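# Carry the tube rack to the counter next door

## Task

Move the tube rack onto the counter in the adjoining room so it stands upright with each tube seated all the way down in a hole. The task fails if the rack or any tube contacts the floor, or if the robot topples or finishes leaning. The door between the rooms swings shut by itself. Nothing may rely on the robot to stay in place at the end; open the gripper and back away when finished.

## Robot and tools

Robot: a Hello Robot Stretch 3. It has a two-wheeled base (0.33 m long, 0.34 m wide), a lift that rides up a mast, and one telescoping arm that sticks out to the robot's RIGHT, ending in a wrist and a two-finger gripper. The arm has no forward reach, so you move the gripper forward or back by driving the base. Turning in place pivots about the point midway between the drive wheels, 0.05 m behind the front edge. With the arm pulled in and the wrist folded, the turn sweeps a circle of radius 0.28 m. An unfolded, level gripper reaches outside that circle.

Frames: the base frame has its origin on the floor between the drive wheels, with x forward, y left and z up. hand_pose is reported in this frame, at the point where the closed fingertips meet. With all wrist joints at zero, that hand frame has x up, y back along the arm toward the mast, and z toward the rear. The odometry frame is the base frame as it stood when the scene began. Heading is positive to the left, between -3.142 and 3.142. Odometry counts wheel turns only, so wheel slip appears as travel.

execute_actions: the argument "actions" is a list holding one action or none. An empty list just reports state and images. An action can contain:
- "base" with exactly one key. translate_m drives straight by that many metres, -1 to 1, positive forward. rotate_rad turns in place by that many radians, -3.2 to 3.2, positive counter-clockwise (left). Both are offsets from where the base was last reported. The base cannot move sideways.
- "joints": absolute targets by name. lift_m is 0 to 1.1 (arm height). arm_m is 0 to 0.52 (extension). wrist_yaw_rad is -1.345 to 4.42: 0 points along the arm, positive swings toward the front, and 3.0 folds over the base. wrist_pitch_rad is -1.57 to 0.451: 0 is level, and negative tips the fingertips down. wrist_roll_rad is -2.911 to 2.911: 0 means the fingers sit side by side. gripper_m is -0.089 to 0.179, where larger means wider. The real fingertip gap is smaller than this value (by about 0.007 nearly shut, 0.025 fully open, and zero below 0.007). head_pan_rad is -3.953 to 1.73: 0 faces forward, positive turns left, and -1.57 looks along the arm. head_tilt_rad is -1.53 to 0.419, and negative looks down.
- "contact_limits": only arm_m, an effort percentage from 1 to 100. The arm stops (contact_stop) when its effort reaches that value, or its negative when retracting. It also caps the holding force until the next action. Values that are too low stop the arm immediately.
Motions in one action begin together. A joint or base left out of an action may still be driving toward an earlier target. Any unknown key or out-of-range value rejects the whole call. "cameras" lists head_camera, nav_camera, wrist_camera or all. If it is omitted or null you get all of them; [] gives none.

wait: seconds, 0 to 10. Commands nothing new and returns the same report. zoom_image: camera plus region [x0, y0, x1, y1] in pixels from the top-left, at most 504 by 504. It works only on a full image from the latest result. finished_scene: scene, an integer 1 to 2. It is final, and it reports whether the goal was met.

Result lines: base_status and joint_status give how each commanded motion ended. "done" for the base only means the wheels turned the commanded amount. "off_target" means it stopped short and may still be pushing. After contact_stop, time_out or torque_fault, the old target is dropped. An arm or lift that hit a contact_stop goes slack until you command it again, and a slack lift under load can sink. on_its_own covers uncommanded joints; "held at" there is a target, not a position. If a result reports a stop, the rest of that reply's motion, wait and finish calls are skipped. motor_effort is percent of maximum, positive toward higher joint values, with the peak in brackets. It is noisy and biased. A positive wheel effort pushes forward. lidar_m gives 12 sectors of 30 degrees: sector 1 straight ahead, counter-clockwise, so 4 is left, 7 behind and 10 right. The scan plane is 0.17 m above the floor, with a range of 0.15 to 12 m. It misses clear objects and thin legs, and sees table legs but not tabletops. A low lift hides parts of sectors 5, 6, 9 and 10. wrist_depth_mm (45 to 1000) and head_depth_mm (280 to 4000, sideways image) are 7x7 grids of median depth, read from the top-left. base_tilt is in degrees, positive leaning forward or right, and carries a fixed error of a few degrees. turned_by_wheels and turned_by_imu give the turn since the last report.

Speed: the base is fast only when stowed (lift_m < 0.30, arm_m < 0.03, wrist_yaw_rad > 2.54). Otherwise it is slowed to 0.10 m/s and 0.63 rad/s.

Gripper: to grasp, command a value below the object's width; lower squeezes harder. To release, command at least 0.02 above the value where contact began. Neither the reading nor "done" confirms a hold. Heavy objects can slip under the stall guard; send a new value to squeeze again.

Self-collision: only fold or unfold the wrist (yaw toward 3.0) with lift_m between 0.32 and 0.95, wrist_pitch_rad -0.4 and roll near 0. Once folded, the lift may go down to 0.25. If yaw is below -0.4, keep pitch at -0.5 or lower.

Avoid: dropping the rack or tubes, striking things, and hard pushes. The base, wrist and head have no contact stop. Wrist servos pushed hard for several seconds shut off for 10 s. If the arm presses on something solid with the gripper higher than about 0.45 m, the robot can tip, and a second push is riskier. Driving while gripping something fixed, or snagging furniture (especially in reverse), can also tip it. If base_tilt shows a lean, reverse the last move in small steps, free the gripper, and lower lift_m to about 0.2 if needed. Loose objects may occasionally get nudged. The robot holds its last command while you think, and self-driven effects such as the closing door keep happening.

Each tool is called after "Emit:" as name(argument=value, ...) on one line, values as JSON.

## Session

I'll start by looking at the current state of the robot and scene.

Emit:
execute_actions(actions=[])

Scene clock: 0.00 s.
base_odometry: x=+0.000 y=+0.000 heading=+0.000 (m, m, rad; odometry frame)
turned_by_wheels: +0.000 (rad since the last result)
turned_by_imu: +0.000 (rad since the last result)
base_tilt: forward=+1.5 right=-1.7 (deg)
lidar_m: 0.69 0.70 0.78 0.70 0.70 0.85 1.83 3.07 1.68 1.82 1.23 0.77
head_depth_mm: 686 695 701 710 718 726 735 / 670 680 685 694 701 708 718 / 657 665 672 679 687 695 702 / 643 652 658 665 672 679 686 / 632 639 645 652 659 665 671 / 620 625 631 638 645 651 658 / 607 613 619 624 632 639 645
base_status: not commanded
joint_positions: lift_m=+0.319 arm_m=-0.003 wrist_yaw_rad=+2.904 wrist_pitch_rad=-0.533 wrist_roll_rad=-0.001 gripper_m=+0.037 head_pan_rad=-0.013 head_tilt_rad=-0.010
joint_status: not commanded
motor_effort: left_wheel=+1 right_wheel=+0 lift_m=+35 arm_m=-1 wrist_yaw_rad=-1 wrist_pitch_rad=+7 wrist_roll_rad=+0 gripper_m=+0 head_pan_rad=+0 head_tilt_rad=+2 (%)
hand_pose: x=+0.0279 y=+0.0604 z=+0.3064 quat_wxyz=(+0.266, +0.699, +0.104, +0.656) (m; base frame)
wrist_depth_mm: - 618 659 736 839 742 569 / 587 - 742 792 929 779 594 / 653 - 785 845 825 760 615 / 684 674 681 689 659 669 612 / 584 588 593 583 578 547 548 / 509 520 - - 480 473 478 / 451 - - - 421 419 414
pictures: head_camera (sideways: a quarter turn clockwise sets it upright), nav_camera (sideways: a quarter turn counterclockwise sets it upright), wrist_camera
Images, in order (width x height): head_camera 896x504, nav_camera 672x504, wrist_camera 644x364.

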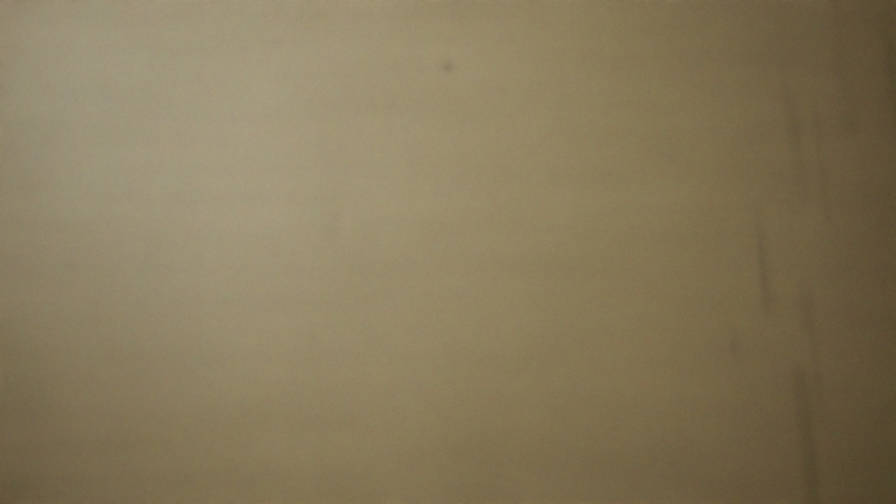

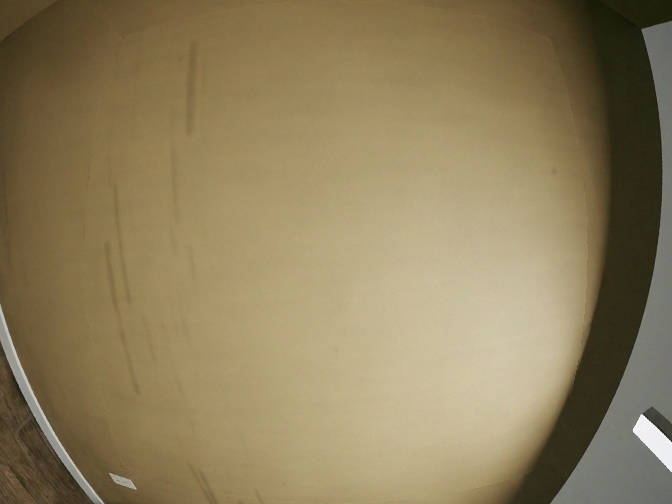

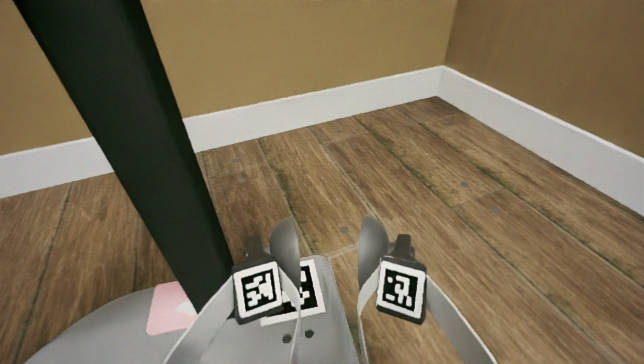

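Emit:
execute_actions(actions=[{"joints": {"head_pan_rad": -1.9, "head_tilt_rad": -0.35}}], cameras=["head_camera", "nav_camera"])

Scene clock: 1.53 s.
base_odometry: x=+0.000 y=+0.000 heading=+0.000 (m, m, rad; odometry frame)
turned_by_wheels: +0.000 (rad since the last result)
turned_by_imu: +0.000 (rad since the last result)
base_tilt: forward=+1.5 right=-1.7 (deg)
lidar_m: 0.69 0.70 0.77 0.70 0.70 0.85 1.83 3.08 1.69 1.82 1.23 0.77
head_depth_mm: 2131 2301 2454 2755 2420 1853 1486 / 2024 2172 1701 2564 2416 1791 1489 / 1916 2039 1703 1864 2125 1839 1481 / 1807 1936 1687 2235 2303 1826 1487 / 1710 1837 1685 2109 2207 1835 1489 / 1633 1738 1498 1985 2120 1826 1476 / 1568 1667 1661 1866 2021 1827 1482
base_status: not commanded
joint_positions: lift_m=+0.319 arm_m=-0.003 wrist_yaw_rad=+2.904 wrist_pitch_rad=-0.533 wrist_roll_rad=-0.001 gripper_m=+0.037 head_pan_rad=-1.893 head_tilt_rad=-0.346
joint_status: all done
motor_effort: left_wheel=+1(1) right_wheel=+0(0) lift_m=+35(34) arm_m=-1(1) wrist_yaw_rad=+0(0) wrist_pitch_rad=+7(7) wrist_roll_rad=+0(0) gripper_m=+0(0) head_pan_rad=-4(37) head_tilt_rad=-2(20) (%)
hand_pose: x=+0.0279 y=+0.0604 z=+0.3064 quat_wxyz=(+0.266, +0.699, +0.104, +0.656) (m; base frame)
wrist_depth_mm: - 624 663 751 817 748 573 / 579 - 709 801 919 763 594 / 649 - 770 833 862 758 609 / 687 679 700 666 667 665 622 / 591 596 597 586 581 558 541 / 500 516 - - 488 475 476 / 448 - - - 424 419 420
pictures: head_camera (sideways: a quarter turn clockwise sets it upright), nav_camera (sideways: a quarter turn counterclockwise sets it upright)
Images, in order (width x height): head_camera 896x504, nav_camera 672x504.

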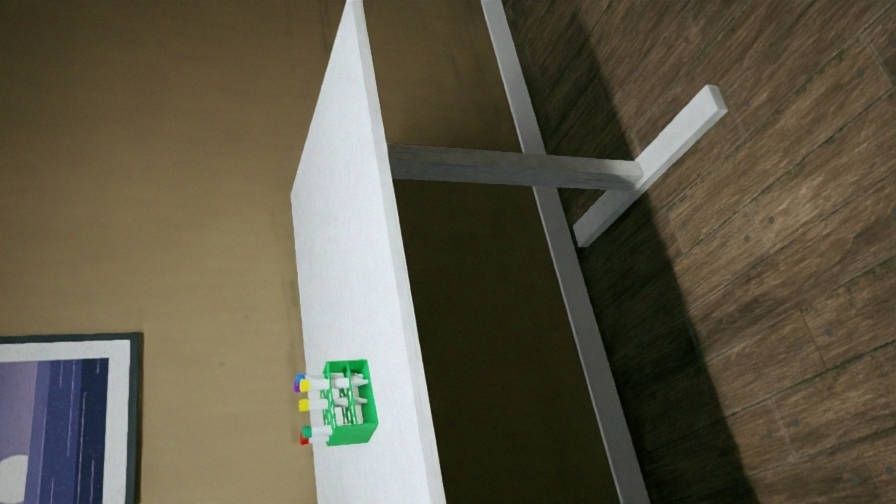

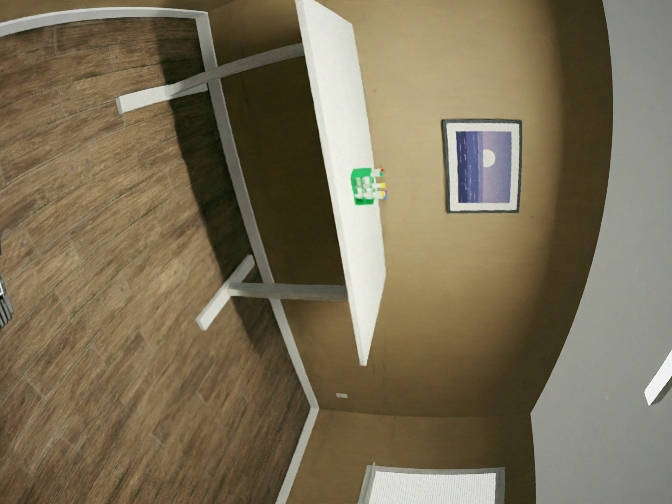

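Emit:
zoom_image(camera="head_camera", region=[270, 330, 410, 470])

Emit:
execute_actions(actions=[{"joints": {"head_pan_rad": -3.0, "head_tilt_rad": -0.35}}], cameras=["head_camera", "nav_camera"])

Region (270, 330, 410, 470) of head_camera's 896x504 image, scaled by 3.600, with more detail than that image has.

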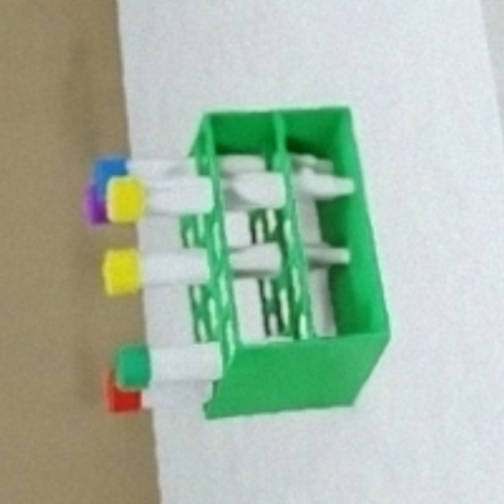

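Scene clock: 2.77 s.
base_odometry: x=+0.000 y=+0.000 heading=+0.000 (m, m, rad; odometry frame)
turned_by_wheels: +0.000 (rad since the last result)
turned_by_imu: +0.000 (rad since the last result)
base_tilt: forward=+1.5 right=-1.6 (deg)
lidar_m: 0.69 0.70 0.78 0.70 0.70 0.85 1.83 3.06 1.69 1.82 1.23 0.77
head_depth_mm: 2028 2115 2207 2262 2228 1854 1490 / 2697 2870 2866 2890 2406 1847 1491 / 2722 2886 3092 3279 2418 1832 1483 / 2730 2862 3073 3260 2395 1832 1488 / 2654 2858 3076 3224 2405 1846 1479 / 2668 2854 3067 3200 2396 1826 1486 / 2684 2873 3074 3222 2377 1832 1477
base_status: not commanded
joint_positions: lift_m=+0.319 arm_m=-0.003 wrist_yaw_rad=+2.904 wrist_pitch_rad=-0.533 wrist_roll_rad=-0.001 gripper_m=+0.037 head_pan_rad=-2.993 head_tilt_rad=-0.346
joint_status: all done
motor_effort: left_wheel=+1(1) right_wheel=+1(0) lift_m=+34(34) arm_m=-1(1) wrist_yaw_rad=+0(0) wrist_pitch_rad=+7(7) wrist_roll_rad=+0(0) gripper_m=+0(1) head_pan_rad=-3(37) head_tilt_rad=-2(2) (%)
hand_pose: x=+0.0279 y=+0.0604 z=+0.3064 quat_wxyz=(+0.266, +0.699, +0.104, +0.656) (m; base frame)
wrist_depth_mm: - 611 661 742 834 725 572 / 593 - 724 813 920 767 601 / 652 - 779 846 852 749 614 / 681 680 697 677 668 676 611 / 595 591 590 572 575 557 545 / 509 510 - - 491 477 476 / 456 - - - 417 421 415
pictures: head_camera (sideways: a quarter turn clockwise sets it upright), nav_camera (sideways: a quarter turn counterclockwise sets it upright)
Images, in order (width x height): head_camera 896x504, nav_camera 672x504.

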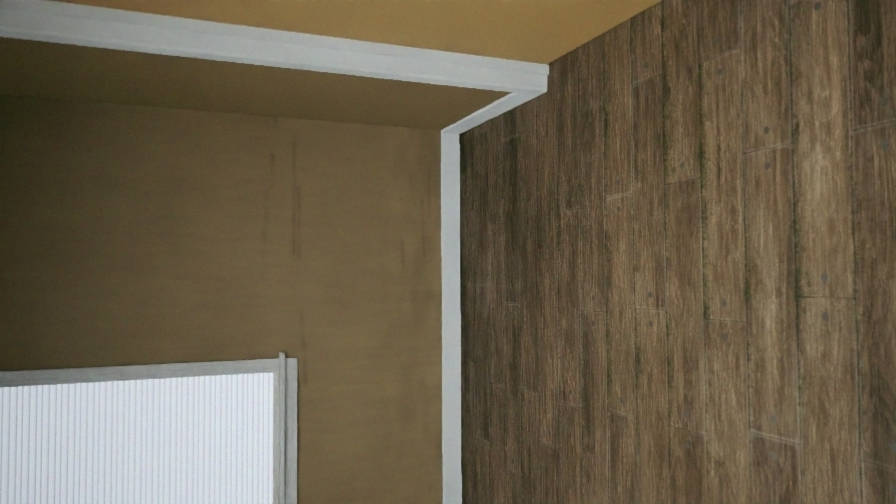

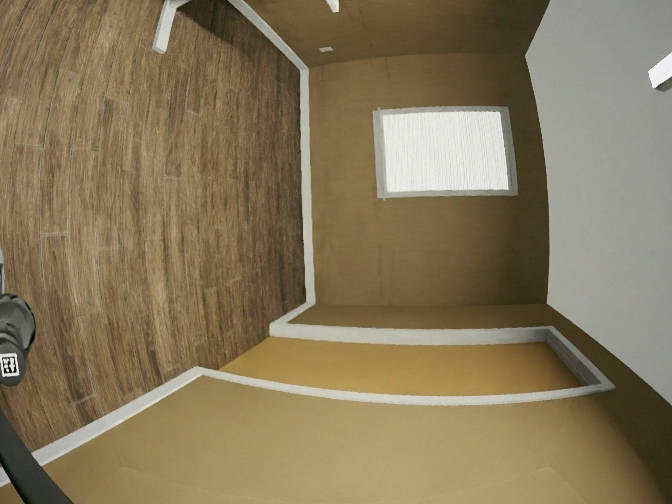

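Emit:
execute_actions(actions=[{"joints": {"head_pan_rad": -3.5, "head_tilt_rad": -0.3}}], cameras=["head_camera", "nav_camera"])

Scene clock: 3.70 s.
base_odometry: x=+0.000 y=+0.000 heading=+0.000 (m, m, rad; odometry frame)
turned_by_wheels: +0.000 (rad since the last result)
turned_by_imu: +0.000 (rad since the last result)
base_tilt: forward=+1.4 right=-1.7 (deg)
lidar_m: 0.69 0.70 0.78 0.70 0.70 0.85 1.83 3.07 1.68 1.81 1.23 0.77
head_depth_mm: 807 837 872 905 945 991 1035 / 902 940 981 1030 1081 1139 1202 / 1018 1069 1126 1185 1255 1338 1410 / 1175 1244 1319 1402 1496 1619 1528 / 1553 1667 1783 1917 2089 1909 1525 / 1900 2051 2222 2413 2421 1904 1531 / 2166 2411 2710 3083 2523 1899 1527
base_status: not commanded
joint_positions: lift_m=+0.319 arm_m=-0.003 wrist_yaw_rad=+2.904 wrist_pitch_rad=-0.533 wrist_roll_rad=-0.001 gripper_m=+0.037 head_pan_rad=-3.493 head_tilt_rad=-0.310
joint_status: all done
motor_effort: left_wheel=+1(0) right_wheel=+0(0) lift_m=+34(35) arm_m=-1(1) wrist_yaw_rad=-1(0) wrist_pitch_rad=+7(7) wrist_roll_rad=+0(0) gripper_m=+0(0) head_pan_rad=-3(27) head_tilt_rad=+4(9) (%)
hand_pose: x=+0.0279 y=+0.0604 z=+0.3064 quat_wxyz=(+0.266, +0.699, +0.104, +0.656) (m; base frame)
wrist_depth_mm: - 602 665 738 865 743 565 / 605 - 723 814 919 768 582 / 653 - 787 870 829 740 619 / 667 673 690 689 677 665 612 / 591 567 589 579 569 560 563 / 499 510 - - 482 478 461 / 453 - - - 424 419 413
pictures: head_camera (sideways: a quarter turn clockwise sets it upright), nav_camera (sideways: a quarter turn counterclockwise sets it upright)
Images, in order (width x height): head_camera 896x504, nav_camera 672x504.

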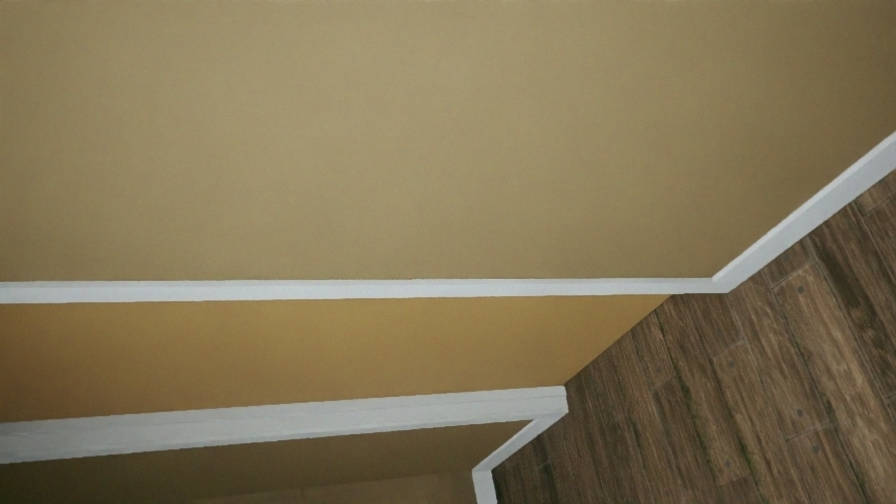

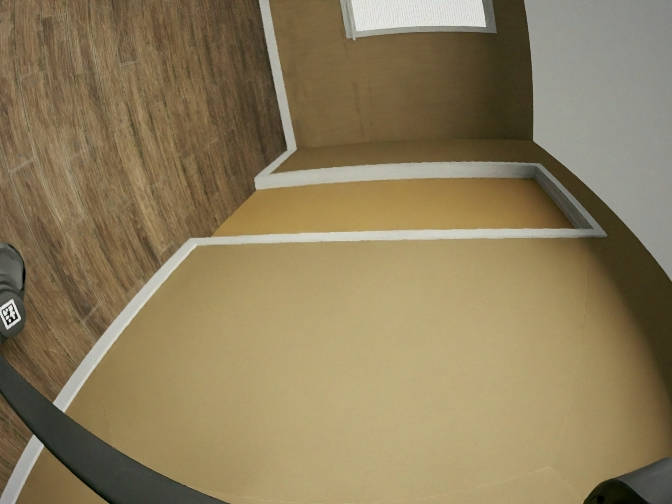

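Emit:
execute_actions(actions=[{"base": {"rotate_rad": 1.15}, "joints": {"lift_m": 0.285, "wrist_pitch_rad": -0.4, "head_pan_rad": -2.6, "head_tilt_rad": -0.5}}], cameras=["nav_camera"])

Scene clock: 8.23 s.
base_odometry: x=+0.000 y=+0.000 heading=+1.150 (m, m, rad; odometry frame)
turned_by_wheels: +1.150 (rad since the last result)
turned_by_imu: +1.143 (rad since the last result)
base_tilt: forward=+1.5 right=-1.8 (deg)
lidar_m: 0.74 0.70 0.71 0.91 2.30 2.83 1.69 1.37 1.08 0.74 0.69 0.71
head_depth_mm: 1614 1694 1227 2179 1974 1590 1337 / 1602 1588 1218 2147 1967 1592 1333 / 1599 1676 1216 2118 1950 1591 1330 / 1581 1668 1209 2094 1950 1581 1328 / 1581 1653 1206 2080 1951 1579 1323 / 1557 1631 1200 2015 1825 1540 1329 / 1552 1648 1190 2043 1929 1576 1324
base_status: done
joint_positions: lift_m=+0.286 arm_m=-0.003 wrist_yaw_rad=+2.904 wrist_pitch_rad=-0.422 wrist_roll_rad=-0.001 gripper_m=+0.037 head_pan_rad=-2.607 head_tilt_rad=-0.495
joint_status: all done
motor_effort: left_wheel=-2(11) right_wheel=+2(10) lift_m=+18(27) arm_m=-1(1) wrist_yaw_rad=-1(0) wrist_pitch_rad=+12(12) wrist_roll_rad=+0(0) gripper_m=-1(0) head_pan_rad=+2(36) head_tilt_rad=-1(16) (%)
hand_pose: x=+0.0315 y=+0.0754 z=+0.2973 quat_wxyz=(+0.229, +0.703, +0.065, +0.669) (m; base frame)
wrist_depth_mm: - - - 908 707 592 505 / - - - 982 766 633 543 / - - - 962 821 679 573 / 822 - 785 743 746 681 604 / 618 616 620 619 616 586 585 / 511 508 - 516 502 489 492 / 457 - - - 428 422 413
pictures: nav_camera (sideways: a quarter turn counterclockwise sets it upright)
Images, in order (width x height): nav_camera 672x504.

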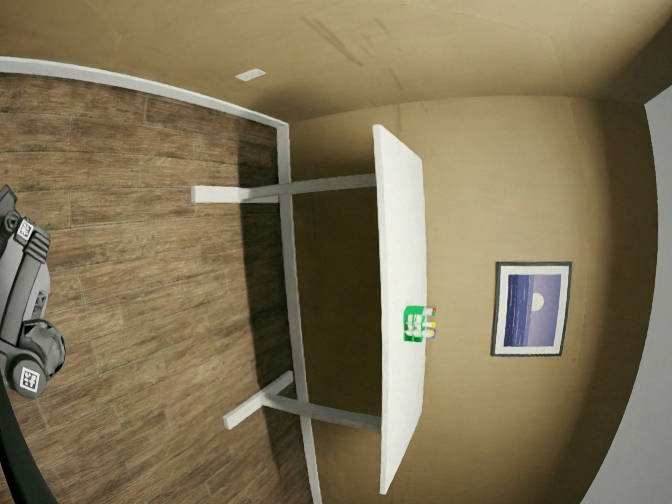

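Emit:
execute_actions(actions=[{"base": {"translate_m": -0.74}, "joints": {"head_pan_rad": 1.3, "head_tilt_rad": -0.25}}], cameras=["head_camera", "nav_camera"])

Scene clock: 12.73 s.
base_odometry: x=-0.302 y=-0.675 heading=+1.150 (m, m, rad; odometry frame)
turned_by_wheels: +0.000 (rad since the last result)
turned_by_imu: -0.003 (rad since the last result)
base_tilt: forward=+1.6 right=-1.7 (deg)
lidar_m: 1.39 1.30 1.32 1.80 2.64 1.91 0.95 1.22 0.97 0.99 1.11 1.13
head_depth_mm: 1189 1238 1291 1351 1415 1484 1525 / 1263 1317 1380 1445 1523 1599 1605 / 1338 1405 1480 1563 1650 1739 1610 / 1548 1626 1704 1813 1925 1947 1611 / 1656 1761 1852 1972 2103 2034 1598 / 1807 1916 2047 2177 2346 2025 1610 / 1914 2042 2157 2292 2458 2021 1599
base_status: done
joint_positions: lift_m=+0.286 arm_m=-0.003 wrist_yaw_rad=+2.904 wrist_pitch_rad=-0.421 wrist_roll_rad=-0.001 gripper_m=+0.037 head_pan_rad=+1.293 head_tilt_rad=-0.260
joint_status: all done
motor_effort: left_wheel=-2(14) right_wheel=+2(5) lift_m=+18(19) arm_m=-1(1) wrist_yaw_rad=-1(0) wrist_pitch_rad=+12(12) wrist_roll_rad=+0(0) gripper_m=+0(0) head_pan_rad=+3(36) head_tilt_rad=+3(17) (%)
hand_pose: x=+0.0315 y=+0.0755 z=+0.2975 quat_wxyz=(+0.229, +0.704, +0.065, +0.670) (m; base frame)
wrist_depth_mm: - - - - - - 954 / - - - - - - 993 / - - - - 980 957 949 / 796 - 764 763 739 734 720 / 625 626 620 621 624 586 587 / 519 515 - 523 509 490 495 / 450 - - - 430 421 412
pictures: head_camera (sideways: a quarter turn clockwise sets it upright), nav_camera (sideways: a quarter turn counterclockwise sets it upright)
Images, in order (width x height): head_camera 896x504, nav_camera 672x504.

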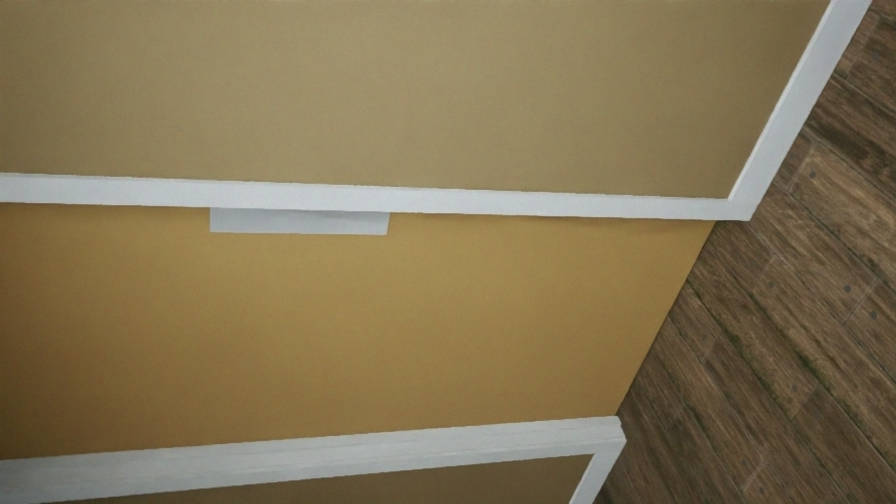

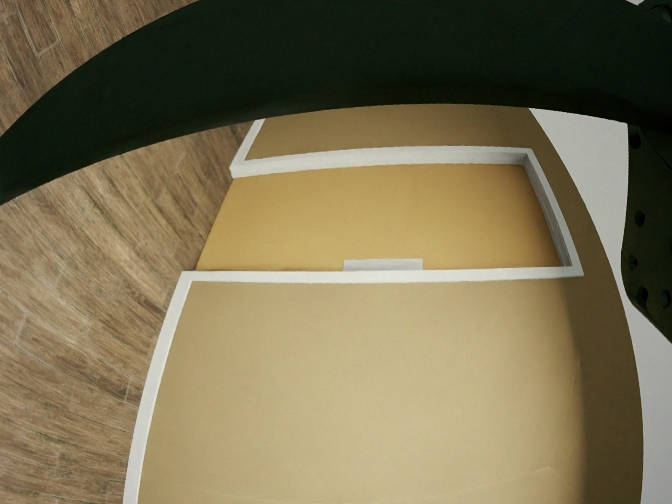

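Emit:
execute_actions(actions=[{"base": {"rotate_rad": -0.945}, "joints": {"lift_m": 0.5, "head_pan_rad": -1.57, "head_tilt_rad": -0.45}}], cameras=["head_camera"])

Scene clock: 17.00 s.
base_odometry: x=-0.302 y=-0.675 heading=+0.205 (m, m, rad; odometry frame)
turned_by_wheels: -0.945 (rad since the last result)
turned_by_imu: -0.943 (rad since the last result)
base_tilt: forward=+1.5 right=-1.7 (deg)
lidar_m: 1.12 1.16 1.34 1.30 1.35 1.99 2.64 1.70 0.95 1.22 0.97 1.15
head_depth_mm: 1029 1118 1152 756 562 1570 1381 / 1032 1118 1150 755 562 1569 1383 / 1036 1119 1145 717 560 1561 1376 / 1034 1122 1141 664 560 1569 1375 / 1042 1127 1132 676 558 1564 1372 / 1040 1127 1130 745 557 1564 1373 / 1044 1130 1125 744 556 1600 1376
base_status: done
joint_positions: lift_m=+0.499 arm_m=-0.003 wrist_yaw_rad=+2.904 wrist_pitch_rad=-0.421 wrist_roll_rad=-0.001 gripper_m=+0.037 head_pan_rad=-1.563 head_tilt_rad=-0.445
joint_status: all done
motor_effort: left_wheel=+4(15) right_wheel=-2(5) lift_m=+50(53) arm_m=-1(1) wrist_yaw_rad=-1(1) wrist_pitch_rad=+11(12) wrist_roll_rad=+0(0) gripper_m=+0(1) head_pan_rad=-3(37) head_tilt_rad=-3(15) (%)
hand_pose: x=+0.0315 y=+0.0756 z=+0.5114 quat_wxyz=(+0.229, +0.704, +0.065, +0.670) (m; base frame)
wrist_depth_mm: - - - - - - - / - - - - - - - / - - - - - - - / - - - - - - - / 932 946 922 966 946 902 885 / 784 780 - 746 755 742 751 / 661 649 663 657 635 640 621
pictures: head_camera (sideways: a quarter turn clockwise sets it upright)
Images, in order (width x height): head_camera 896x504.

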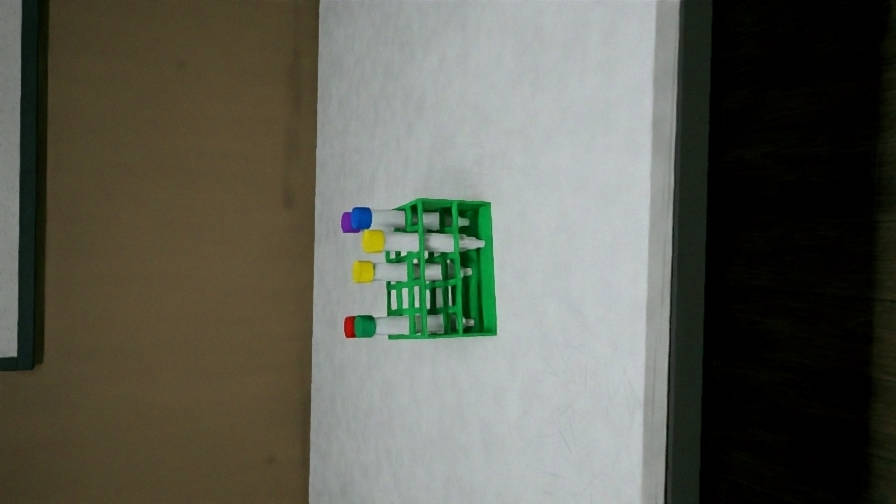

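Emit:
zoom_image(camera="head_camera", region=[330, 180, 510, 360])

Region (330, 180, 510, 360) of head_camera's 896x504 image, scaled by 2.800, with more detail than that image has.

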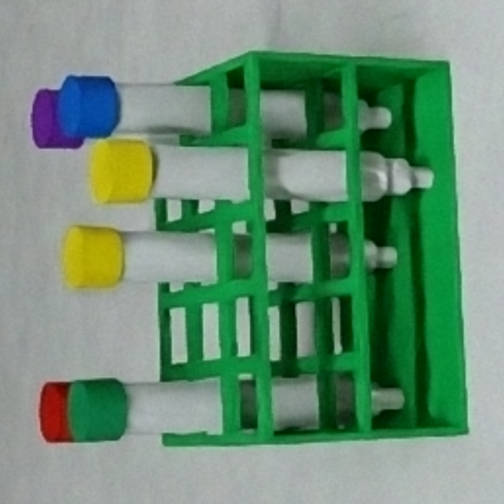

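Emit:
execute_actions(actions=[{"joints": {"lift_m": 0.72, "wrist_yaw_rad": 1.6}}], cameras=[])

Emit:
execute_actions(actions=[{"joints": {"lift_m": 0.96, "wrist_yaw_rad": 1.3, "wrist_pitch_rad": 0.0, "gripper_m": 0.1}}], cameras=["nav_camera", "wrist_camera"])

Scene clock: 21.37 s.
base_odometry: x=-0.302 y=-0.675 heading=+0.205 (m, m, rad; odometry frame)
turned_by_wheels: +0.000 (rad since the last result)
turned_by_imu: -0.001 (rad since the last result)
base_tilt: forward=+1.5 right=-1.7 (deg)
lidar_m: 1.11 1.16 1.34 1.30 1.35 1.99 2.64 1.70 0.96 1.22 0.97 1.15
head_depth_mm: 1031 1116 1156 756 562 1567 1378 / 1034 1118 1146 756 561 1576 1378 / 1036 1118 1139 717 560 1568 1371 / 1036 1122 1138 664 560 1564 1375 / 1037 1124 1129 677 557 1567 1368 / 1042 1126 1132 745 556 1566 1371 / 1044 1128 1122 743 554 1602 1370
base_status: not commanded
joint_positions: lift_m=+0.719 arm_m=-0.003 wrist_yaw_rad=+1.603 wrist_pitch_rad=-0.421 wrist_roll_rad=-0.001 gripper_m=+0.037 head_pan_rad=-1.563 head_tilt_rad=-0.445
joint_status: all done
motor_effort: left_wheel=+5(4) right_wheel=-2(2) lift_m=+50(52) arm_m=-1(1) wrist_yaw_rad=-2(3) wrist_pitch_rad=+11(11) wrist_roll_rad=+0(0) gripper_m=-1(0) head_pan_rad=-3(3) head_tilt_rad=-2(3) (%)
hand_pose: x=+0.2025 y=-0.1350 z=+0.7314 quat_wxyz=(+0.588, +0.599, -0.374, +0.394) (m; base frame)
wrist_depth_mm: - - 932 933 888 906 866 / - - - - 990 953 970 / - - - - - - - / - - - - - - - / - - - - - - - / - - - - - - 780 / 917 890 897 883 857 848 822
pictures: none
No camera images: the call's "cameras" was empty. Leave "cameras" out to get every camera's image.

Scene clock: 24.37 s.
base_odometry: x=-0.302 y=-0.675 heading=+0.205 (m, m, rad; odometry frame)
turned_by_wheels: +0.000 (rad since the last result)
turned_by_imu: -0.001 (rad since the last result)
base_tilt: forward=+1.6 right=-1.7 (deg)
lidar_m: 1.12 1.17 1.34 1.30 1.35 1.99 2.64 1.70 0.95 1.22 0.97 1.15
head_depth_mm: 1030 1112 1154 754 562 - - / 1030 1118 1147 754 562 496 - / 1036 1117 1139 718 560 497 - / 1034 1124 1135 665 559 1565 1370 / 1040 1123 1136 677 557 1563 1415 / 1041 1125 1128 745 556 1580 - / 1044 1130 1123 742 555 1056 -
base_status: not commanded
joint_positions: lift_m=+0.959 arm_m=-0.003 wrist_yaw_rad=+1.303 wrist_pitch_rad=-0.024 wrist_roll_rad=-0.001 gripper_m=+0.100 head_pan_rad=-1.563 head_tilt_rad=-0.445
joint_status: all done
motor_effort: left_wheel=+4(5) right_wheel=-2(2) lift_m=+50(51) arm_m=-1(1) wrist_yaw_rad=-4(4) wrist_pitch_rad=+13(15) wrist_roll_rad=+0(0) gripper_m=+0(80) head_pan_rad=-3(3) head_tilt_rad=-3(3) (%)
hand_pose: x=+0.2251 y=-0.2098 z=+1.0679 quat_wxyz=(+0.568, +0.435, -0.556, +0.422) (m; base frame)
wrist_depth_mm: 860 869 934 952 - - 938 / 852 927 958 - - - 956 / 903 927 992 - - - - / 911 940 - - - - 885 / 912 - - - 627 505 495 / 948 - - - - 354 339 / - - - - - - 262
pictures: nav_camera (sideways: a quarter turn counterclockwise sets it upright), wrist_camera
Images, in order (width x height): nav_camera 672x504, wrist_camera 644x364.

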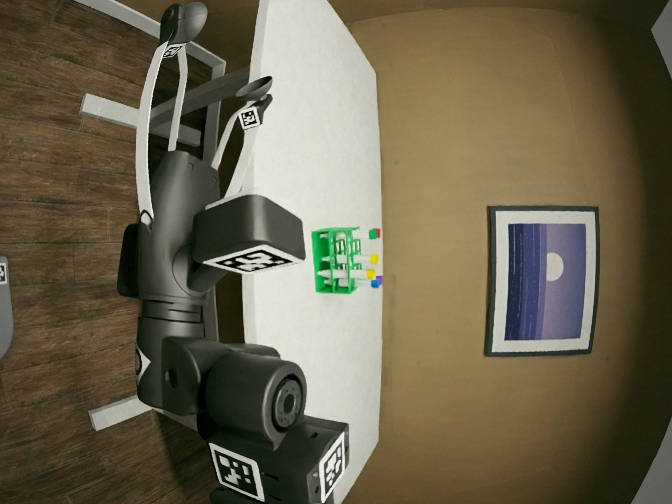

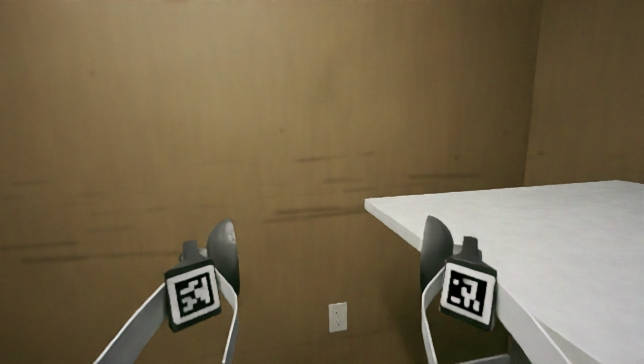

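Emit:
execute_actions(actions=[{"base": {"rotate_rad": 0.134}, "joints": {"wrist_yaw_rad": 0.0, "gripper_m": 0.179, "head_pan_rad": -1.65, "head_tilt_rad": -0.55}}], cameras=["head_camera", "wrist_camera"])

Scene clock: 26.73 s.
base_odometry: x=-0.302 y=-0.675 heading=+0.339 (m, m, rad; odometry frame)
turned_by_wheels: +0.134 (rad since the last result)
turned_by_imu: +0.133 (rad since the last result)
base_tilt: forward=+1.5 right=-1.6 (deg)
lidar_m: 1.11 1.22 1.31 1.30 1.42 2.24 2.64 0.95 1.00 1.22 0.97 1.12
head_depth_mm: 1027 1113 871 632 - - - / 1033 1111 866 657 - - - / 1037 1123 678 652 518 - - / 1043 1132 675 653 - - - / 1053 1142 815 649 1099 1480 1289 / 1059 1149 853 648 540 1512 1289 / 1064 1154 852 648 1084 1517 1285
base_status: done
joint_positions: lift_m=+0.959 arm_m=-0.003 wrist_yaw_rad=+0.003 wrist_pitch_rad=-0.024 wrist_roll_rad=-0.001 gripper_m=+0.179 head_pan_rad=-1.643 head_tilt_rad=-0.543
joint_status: all done
motor_effort: left_wheel=-2(8) right_wheel=+3(6) lift_m=+49(50) arm_m=+0(1) wrist_yaw_rad=-4(6) wrist_pitch_rad=+13(13) wrist_roll_rad=+0(0) gripper_m=-1(86) head_pan_rad=-3(13) head_tilt_rad=-3(10) (%)
hand_pose: x=-0.0206 y=-0.3977 z=+1.0679 quat_wxyz=(+0.708, +0.010, -0.706, -0.008) (m; base frame)
wrist_depth_mm: - - 957 909 850 831 789 / - - - 947 923 847 821 / - - - 975 918 873 828 / - - - 984 719 901 869 / 557 542 532 468 426 513 493 / 375 358 361 349 348 352 357 / - 271 273 269 265 264 246
pictures: head_camera (sideways: a quarter turn clockwise sets it upright), wrist_camera
Images, in order (width x height): head_camera 896x504, wrist_camera 644x364.

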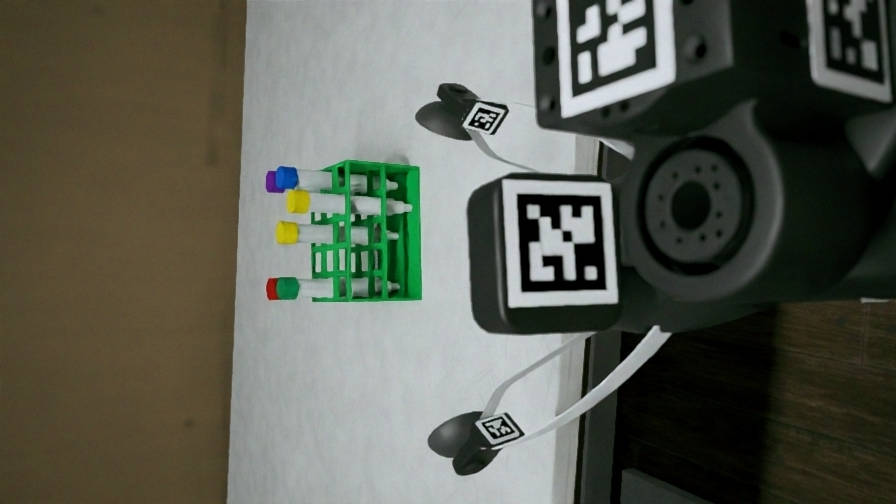

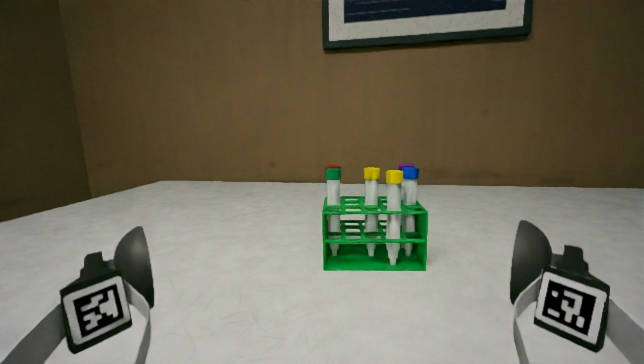

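Emit:
zoom_image(camera="wrist_camera", region=[310, 155, 440, 285])

Region (310, 155, 440, 285) of wrist_camera's 644x364 image, scaled by 3.877.

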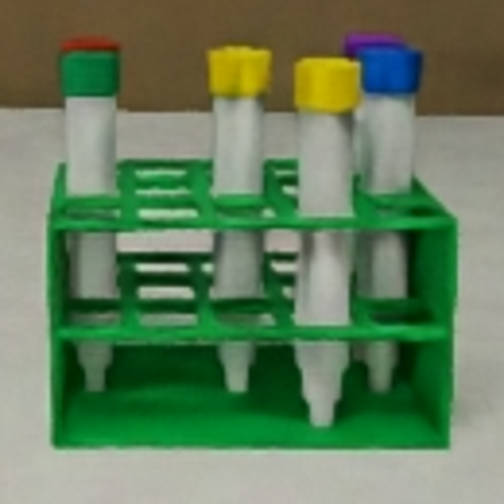

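Emit:
execute_actions(actions=[{"base": {"translate_m": -0.053}, "joints": {"arm_m": 0.14, "wrist_pitch_rad": -0.1, "lift_m": 0.945, "head_pan_rad": -1.6}}], cameras=["head_camera", "wrist_camera"])

Scene clock: 31.23 s.
base_odometry: x=-0.352 y=-0.693 heading=+0.339 (m, m, rad; odometry frame)
turned_by_wheels: +0.000 (rad since the last result)
turned_by_imu: -0.001 (rad since the last result)
base_tilt: forward=+1.6 right=-1.7 (deg)
lidar_m: 1.17 1.28 1.32 1.31 1.43 2.20 2.59 0.92 0.92 1.21 1.00 1.18
head_depth_mm: 1008 1110 896 - - 1529 1299 / 1022 1108 917 - - 1505 1291 / 1029 1115 913 - - 1517 1294 / 1041 1129 673 - - 1527 1288 / 1051 1144 813 627 540 1512 1289 / 1064 1154 855 600 540 1516 1291 / 1077 1161 852 622 540 1511 1284
base_status: done
joint_positions: lift_m=+0.946 arm_m=+0.140 wrist_yaw_rad=+0.002 wrist_pitch_rad=-0.115 wrist_roll_rad=-0.001 gripper_m=+0.179 head_pan_rad=-1.607 head_tilt_rad=-0.543
joint_status: all done
motor_effort: left_wheel=-2(9) right_wheel=+3(4) lift_m=+18(43) arm_m=+2(1) wrist_yaw_rad=-2(3) wrist_pitch_rad=+8(11) wrist_roll_rad=+0(0) gripper_m=+0(0) head_pan_rad=+3(9) head_tilt_rad=-3(3) (%)
hand_pose: x=-0.0210 y=-0.5364 z=+1.0309 quat_wxyz=(+0.707, +0.042, -0.705, -0.040) (m; base frame)
wrist_depth_mm: 897 845 796 770 707 695 666 / 924 900 839 805 753 723 688 / 992 926 890 834 800 736 718 / 623 613 585 260 499 550 536 / 381 383 342 268 313 353 348 / 290 270 261 261 258 262 264 / - 214 212 208 207 206 192
pictures: head_camera (sideways: a quarter turn clockwise sets it upright), wrist_camera
Images, in order (width x height): head_camera 896x504, wrist_camera 644x364.

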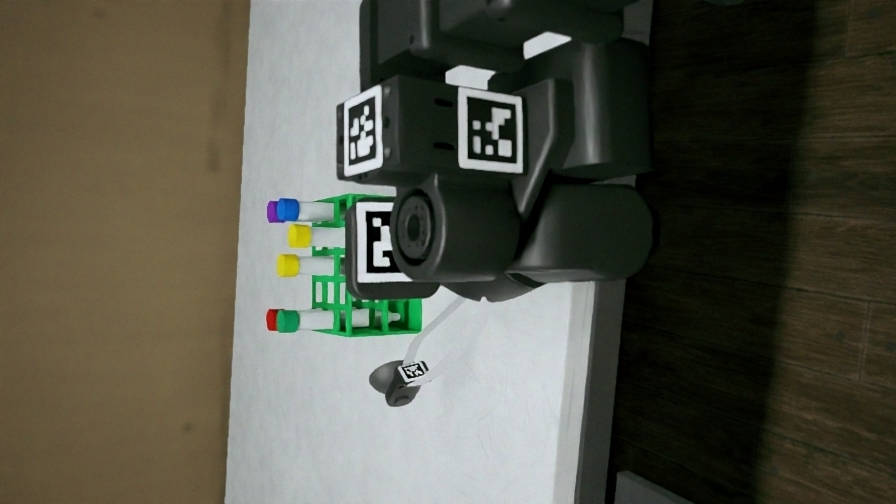

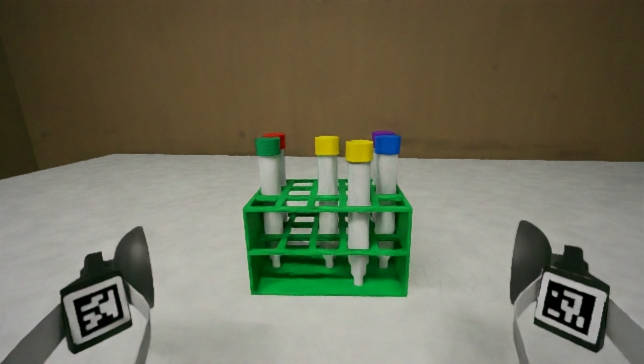

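Emit:
zoom_image(camera="wrist_camera", region=[380, 180, 644, 364])

Region (380, 180, 644, 364) of wrist_camera's 644x364 image, scaled by 1.909; it fills the top 351 rows of this view, and the rest is white.

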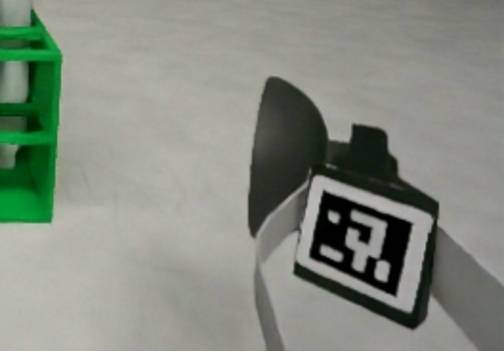

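Emit:
execute_actions(actions=[{"base": {"translate_m": 0.004}, "joints": {"arm_m": 0.205, "lift_m": 0.921}}], cameras=["head_camera", "wrist_camera"])

Scene clock: 34.77 s.
base_odometry: x=-0.349 y=-0.692 heading=+0.339 (m, m, rad; odometry frame)
turned_by_wheels: +0.000 (rad since the last result)
turned_by_imu: -0.001 (rad since the last result)
base_tilt: forward=+1.5 right=-1.7 (deg)
lidar_m: 1.16 1.27 1.32 1.31 1.43 2.21 2.59 0.92 0.92 1.21 0.99 1.17
head_depth_mm: 1013 1107 871 - - 1522 1298 / 1020 1107 920 - 528 1528 1298 / 1034 1113 914 - 1647 1520 1294 / 1044 1126 861 - 1664 1525 1296 / 1052 1142 775 602 541 1513 1290 / 1064 1154 858 624 540 1514 1286 / 1071 1158 851 622 539 1521 1291
base_status: done
joint_positions: lift_m=+0.922 arm_m=+0.205 wrist_yaw_rad=+0.002 wrist_pitch_rad=-0.116 wrist_roll_rad=-0.001 gripper_m=+0.179 head_pan_rad=-1.607 head_tilt_rad=-0.543
joint_status: all done
motor_effort: left_wheel=-2(4) right_wheel=+3(6) lift_m=+18(17) arm_m=+2(0) wrist_yaw_rad=-2(1) wrist_pitch_rad=+8(9) wrist_roll_rad=+0(0) gripper_m=+0(0) head_pan_rad=+2(2) head_tilt_rad=-2(4) (%)
hand_pose: x=-0.0210 y=-0.6014 z=+1.0068 quat_wxyz=(+0.707, +0.042, -0.705, -0.041) (m; base frame)
wrist_depth_mm: 830 774 751 711 656 638 610 / 862 818 782 742 682 660 637 / 930 855 791 752 190 692 671 / 536 520 407 193 189 464 442 / 323 322 202 202 176 300 295 / 240 229 211 209 199 219 223 / - 181 178 177 176 174 163
pictures: head_camera (sideways: a quarter turn clockwise sets it upright), wrist_camera
Images, in order (width x height): head_camera 896x504, wrist_camera 644x364.

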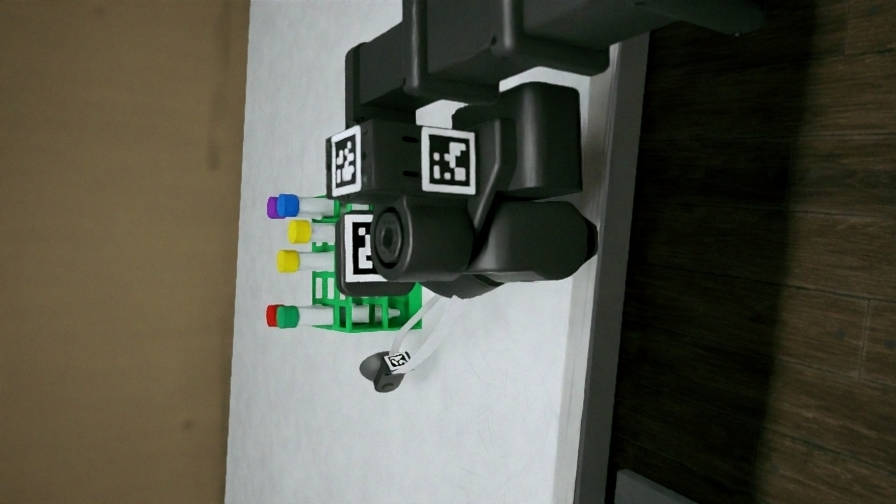

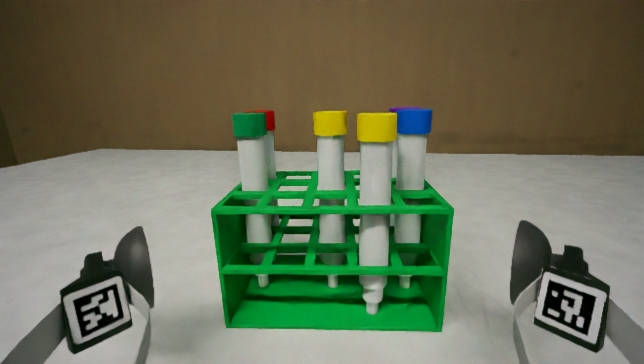

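Emit:
zoom_image(camera="wrist_camera", region=[200, 95, 470, 345])

Region (200, 95, 470, 345) of wrist_camera's 644x364 image, scaled by 1.867; it fills the top 467 rows of this view, and the rest is white.

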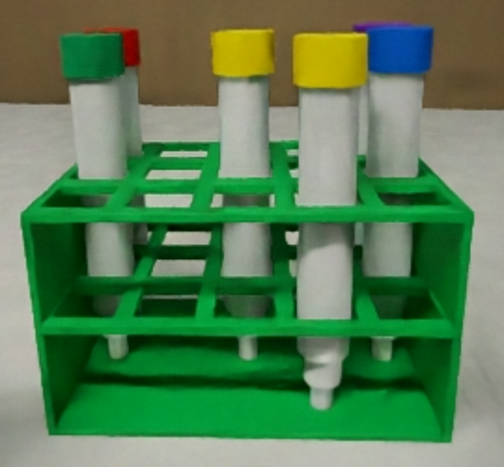

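Emit:
execute_actions(actions=[{"joints": {"arm_m": 0.265, "head_pan_rad": -1.5, "head_tilt_rad": -0.45}}], cameras=["head_camera", "wrist_camera"])

Scene clock: 37.20 s.
base_odometry: x=-0.349 y=-0.692 heading=+0.339 (m, m, rad; odometry frame)
turned_by_wheels: +0.000 (rad since the last result)
turned_by_imu: -0.001 (rad since the last result)
base_tilt: forward=+1.5 right=-1.6 (deg)
lidar_m: 1.16 1.28 1.32 1.31 1.43 2.21 2.59 0.92 0.92 1.21 0.99 1.17
head_depth_mm: 996 1074 1104 - 532 1514 1366 / 1014 1097 1140 - 514 1552 1368 / 1035 1119 1096 - 513 1544 1361 / 1052 1141 1090 664 548 1590 1365 / 1073 1167 1086 728 547 1629 1360 / 1097 1201 1084 725 546 1626 1362 / 1115 1220 1078 724 565 1582 1352
base_status: not commanded
joint_positions: lift_m=+0.922 arm_m=+0.265 wrist_yaw_rad=+0.002 wrist_pitch_rad=-0.116 wrist_roll_rad=-0.001 gripper_m=+0.179 head_pan_rad=-1.507 head_tilt_rad=-0.458
joint_status: all done
motor_effort: left_wheel=-3(2) right_wheel=+3(3) lift_m=+18(18) arm_m=+2(2) wrist_yaw_rad=-1(2) wrist_pitch_rad=+8(8) wrist_roll_rad=+0(0) gripper_m=-1(0) head_pan_rad=+2(13) head_tilt_rad=+2(10) (%)
hand_pose: x=-0.0210 y=-0.6614 z=+1.0068 quat_wxyz=(+0.707, +0.042, -0.705, -0.041) (m; base frame)
wrist_depth_mm: 786 723 686 646 614 584 566 / 814 760 716 655 639 608 582 / 856 772 159 683 121 625 602 / 526 504 162 434 106 458 456 / 323 322 138 134 111 297 294 / 239 111 143 142 113 106 223 / - 166 134 129 119 125 163
pictures: head_camera (sideways: a quarter turn clockwise sets it upright), wrist_camera
Images, in order (width x height): head_camera 896x504, wrist_camera 644x364.

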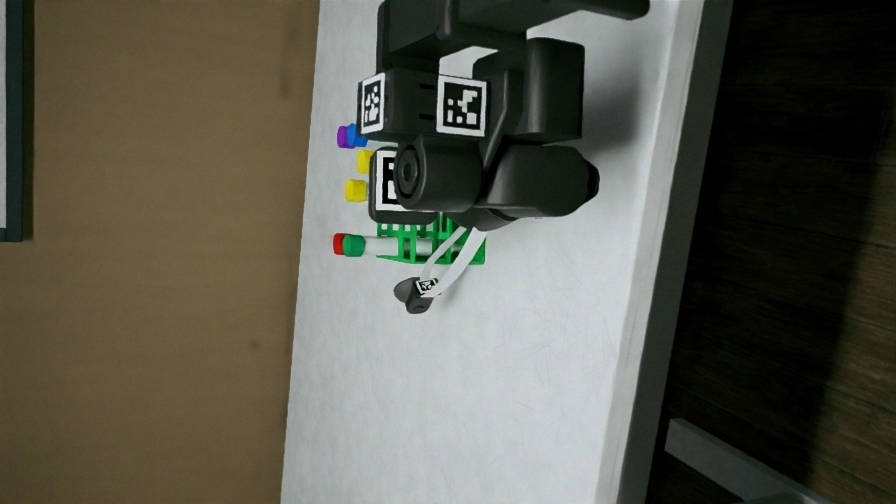

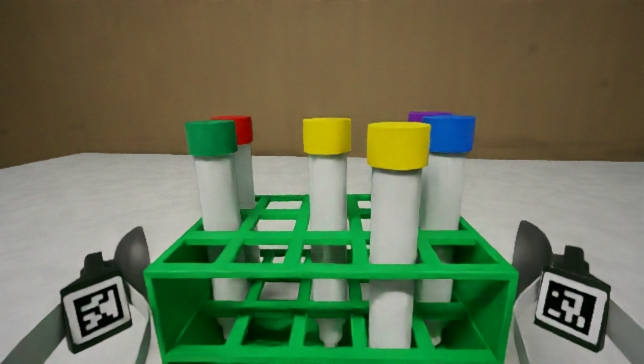

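Emit:
zoom_image(camera="head_camera", region=[330, 190, 510, 330])

Region (330, 190, 510, 330) of head_camera's 896x504 image, scaled by 2.800, with more detail than that image has.

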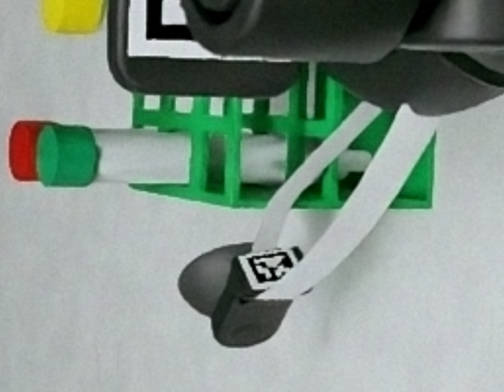

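Emit:
execute_actions(actions=[{"joints": {"gripper_m": 0.155}}], cameras=["head_camera", "wrist_camera"])

Scene clock: 38.23 s.
base_odometry: x=-0.349 y=-0.692 heading=+0.339 (m, m, rad; odometry frame)
turned_by_wheels: +0.000 (rad since the last result)
turned_by_imu: +0.000 (rad since the last result)
base_tilt: forward=+1.5 right=-1.7 (deg)
lidar_m: 1.16 1.27 1.32 1.31 1.43 2.21 2.59 0.92 0.92 1.21 0.99 1.17
head_depth_mm: 998 1074 1104 - 532 1508 1371 / 1014 1099 1140 - 514 1552 1367 / 1034 1117 1096 - 514 1543 1362 / 1054 1147 1090 672 548 1597 1362 / 1076 1169 1086 728 548 1628 1363 / 1096 1196 1078 727 546 1623 1359 / 1121 1221 1075 723 565 1583 1358
base_status: not commanded
joint_positions: lift_m=+0.922 arm_m=+0.265 wrist_yaw_rad=+0.002 wrist_pitch_rad=-0.116 wrist_roll_rad=-0.001 gripper_m=+0.155 head_pan_rad=-1.507 head_tilt_rad=-0.458
joint_status: all done
motor_effort: left_wheel=-3(2) right_wheel=+3(3) lift_m=+18(18) arm_m=+2(2) wrist_yaw_rad=-1(2) wrist_pitch_rad=+8(8) wrist_roll_rad=+0(0) gripper_m=-1(81) head_pan_rad=+3(3) head_tilt_rad=+1(3) (%)
hand_pose: x=-0.0210 y=-0.6614 z=+1.0068 quat_wxyz=(+0.707, +0.042, -0.705, -0.041) (m; base frame)
wrist_depth_mm: 777 697 684 627 616 583 565 / 788 773 709 684 647 606 585 / 860 799 173 684 133 627 602 / 527 509 175 171 138 459 445 / 320 315 146 142 122 319 293 / 233 131 158 157 147 118 217 / 191 173 160 158 139 161 172
pictures: head_camera (sideways: a quarter turn clockwise sets it upright), wrist_camera
Images, in order (width x height): head_camera 896x504, wrist_camera 644x364.

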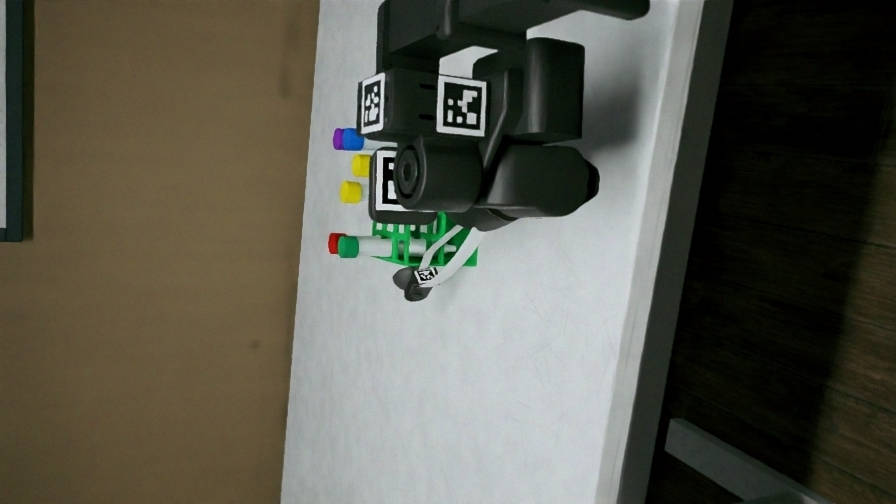

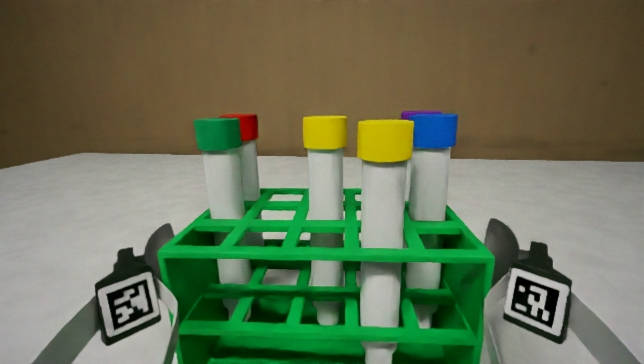

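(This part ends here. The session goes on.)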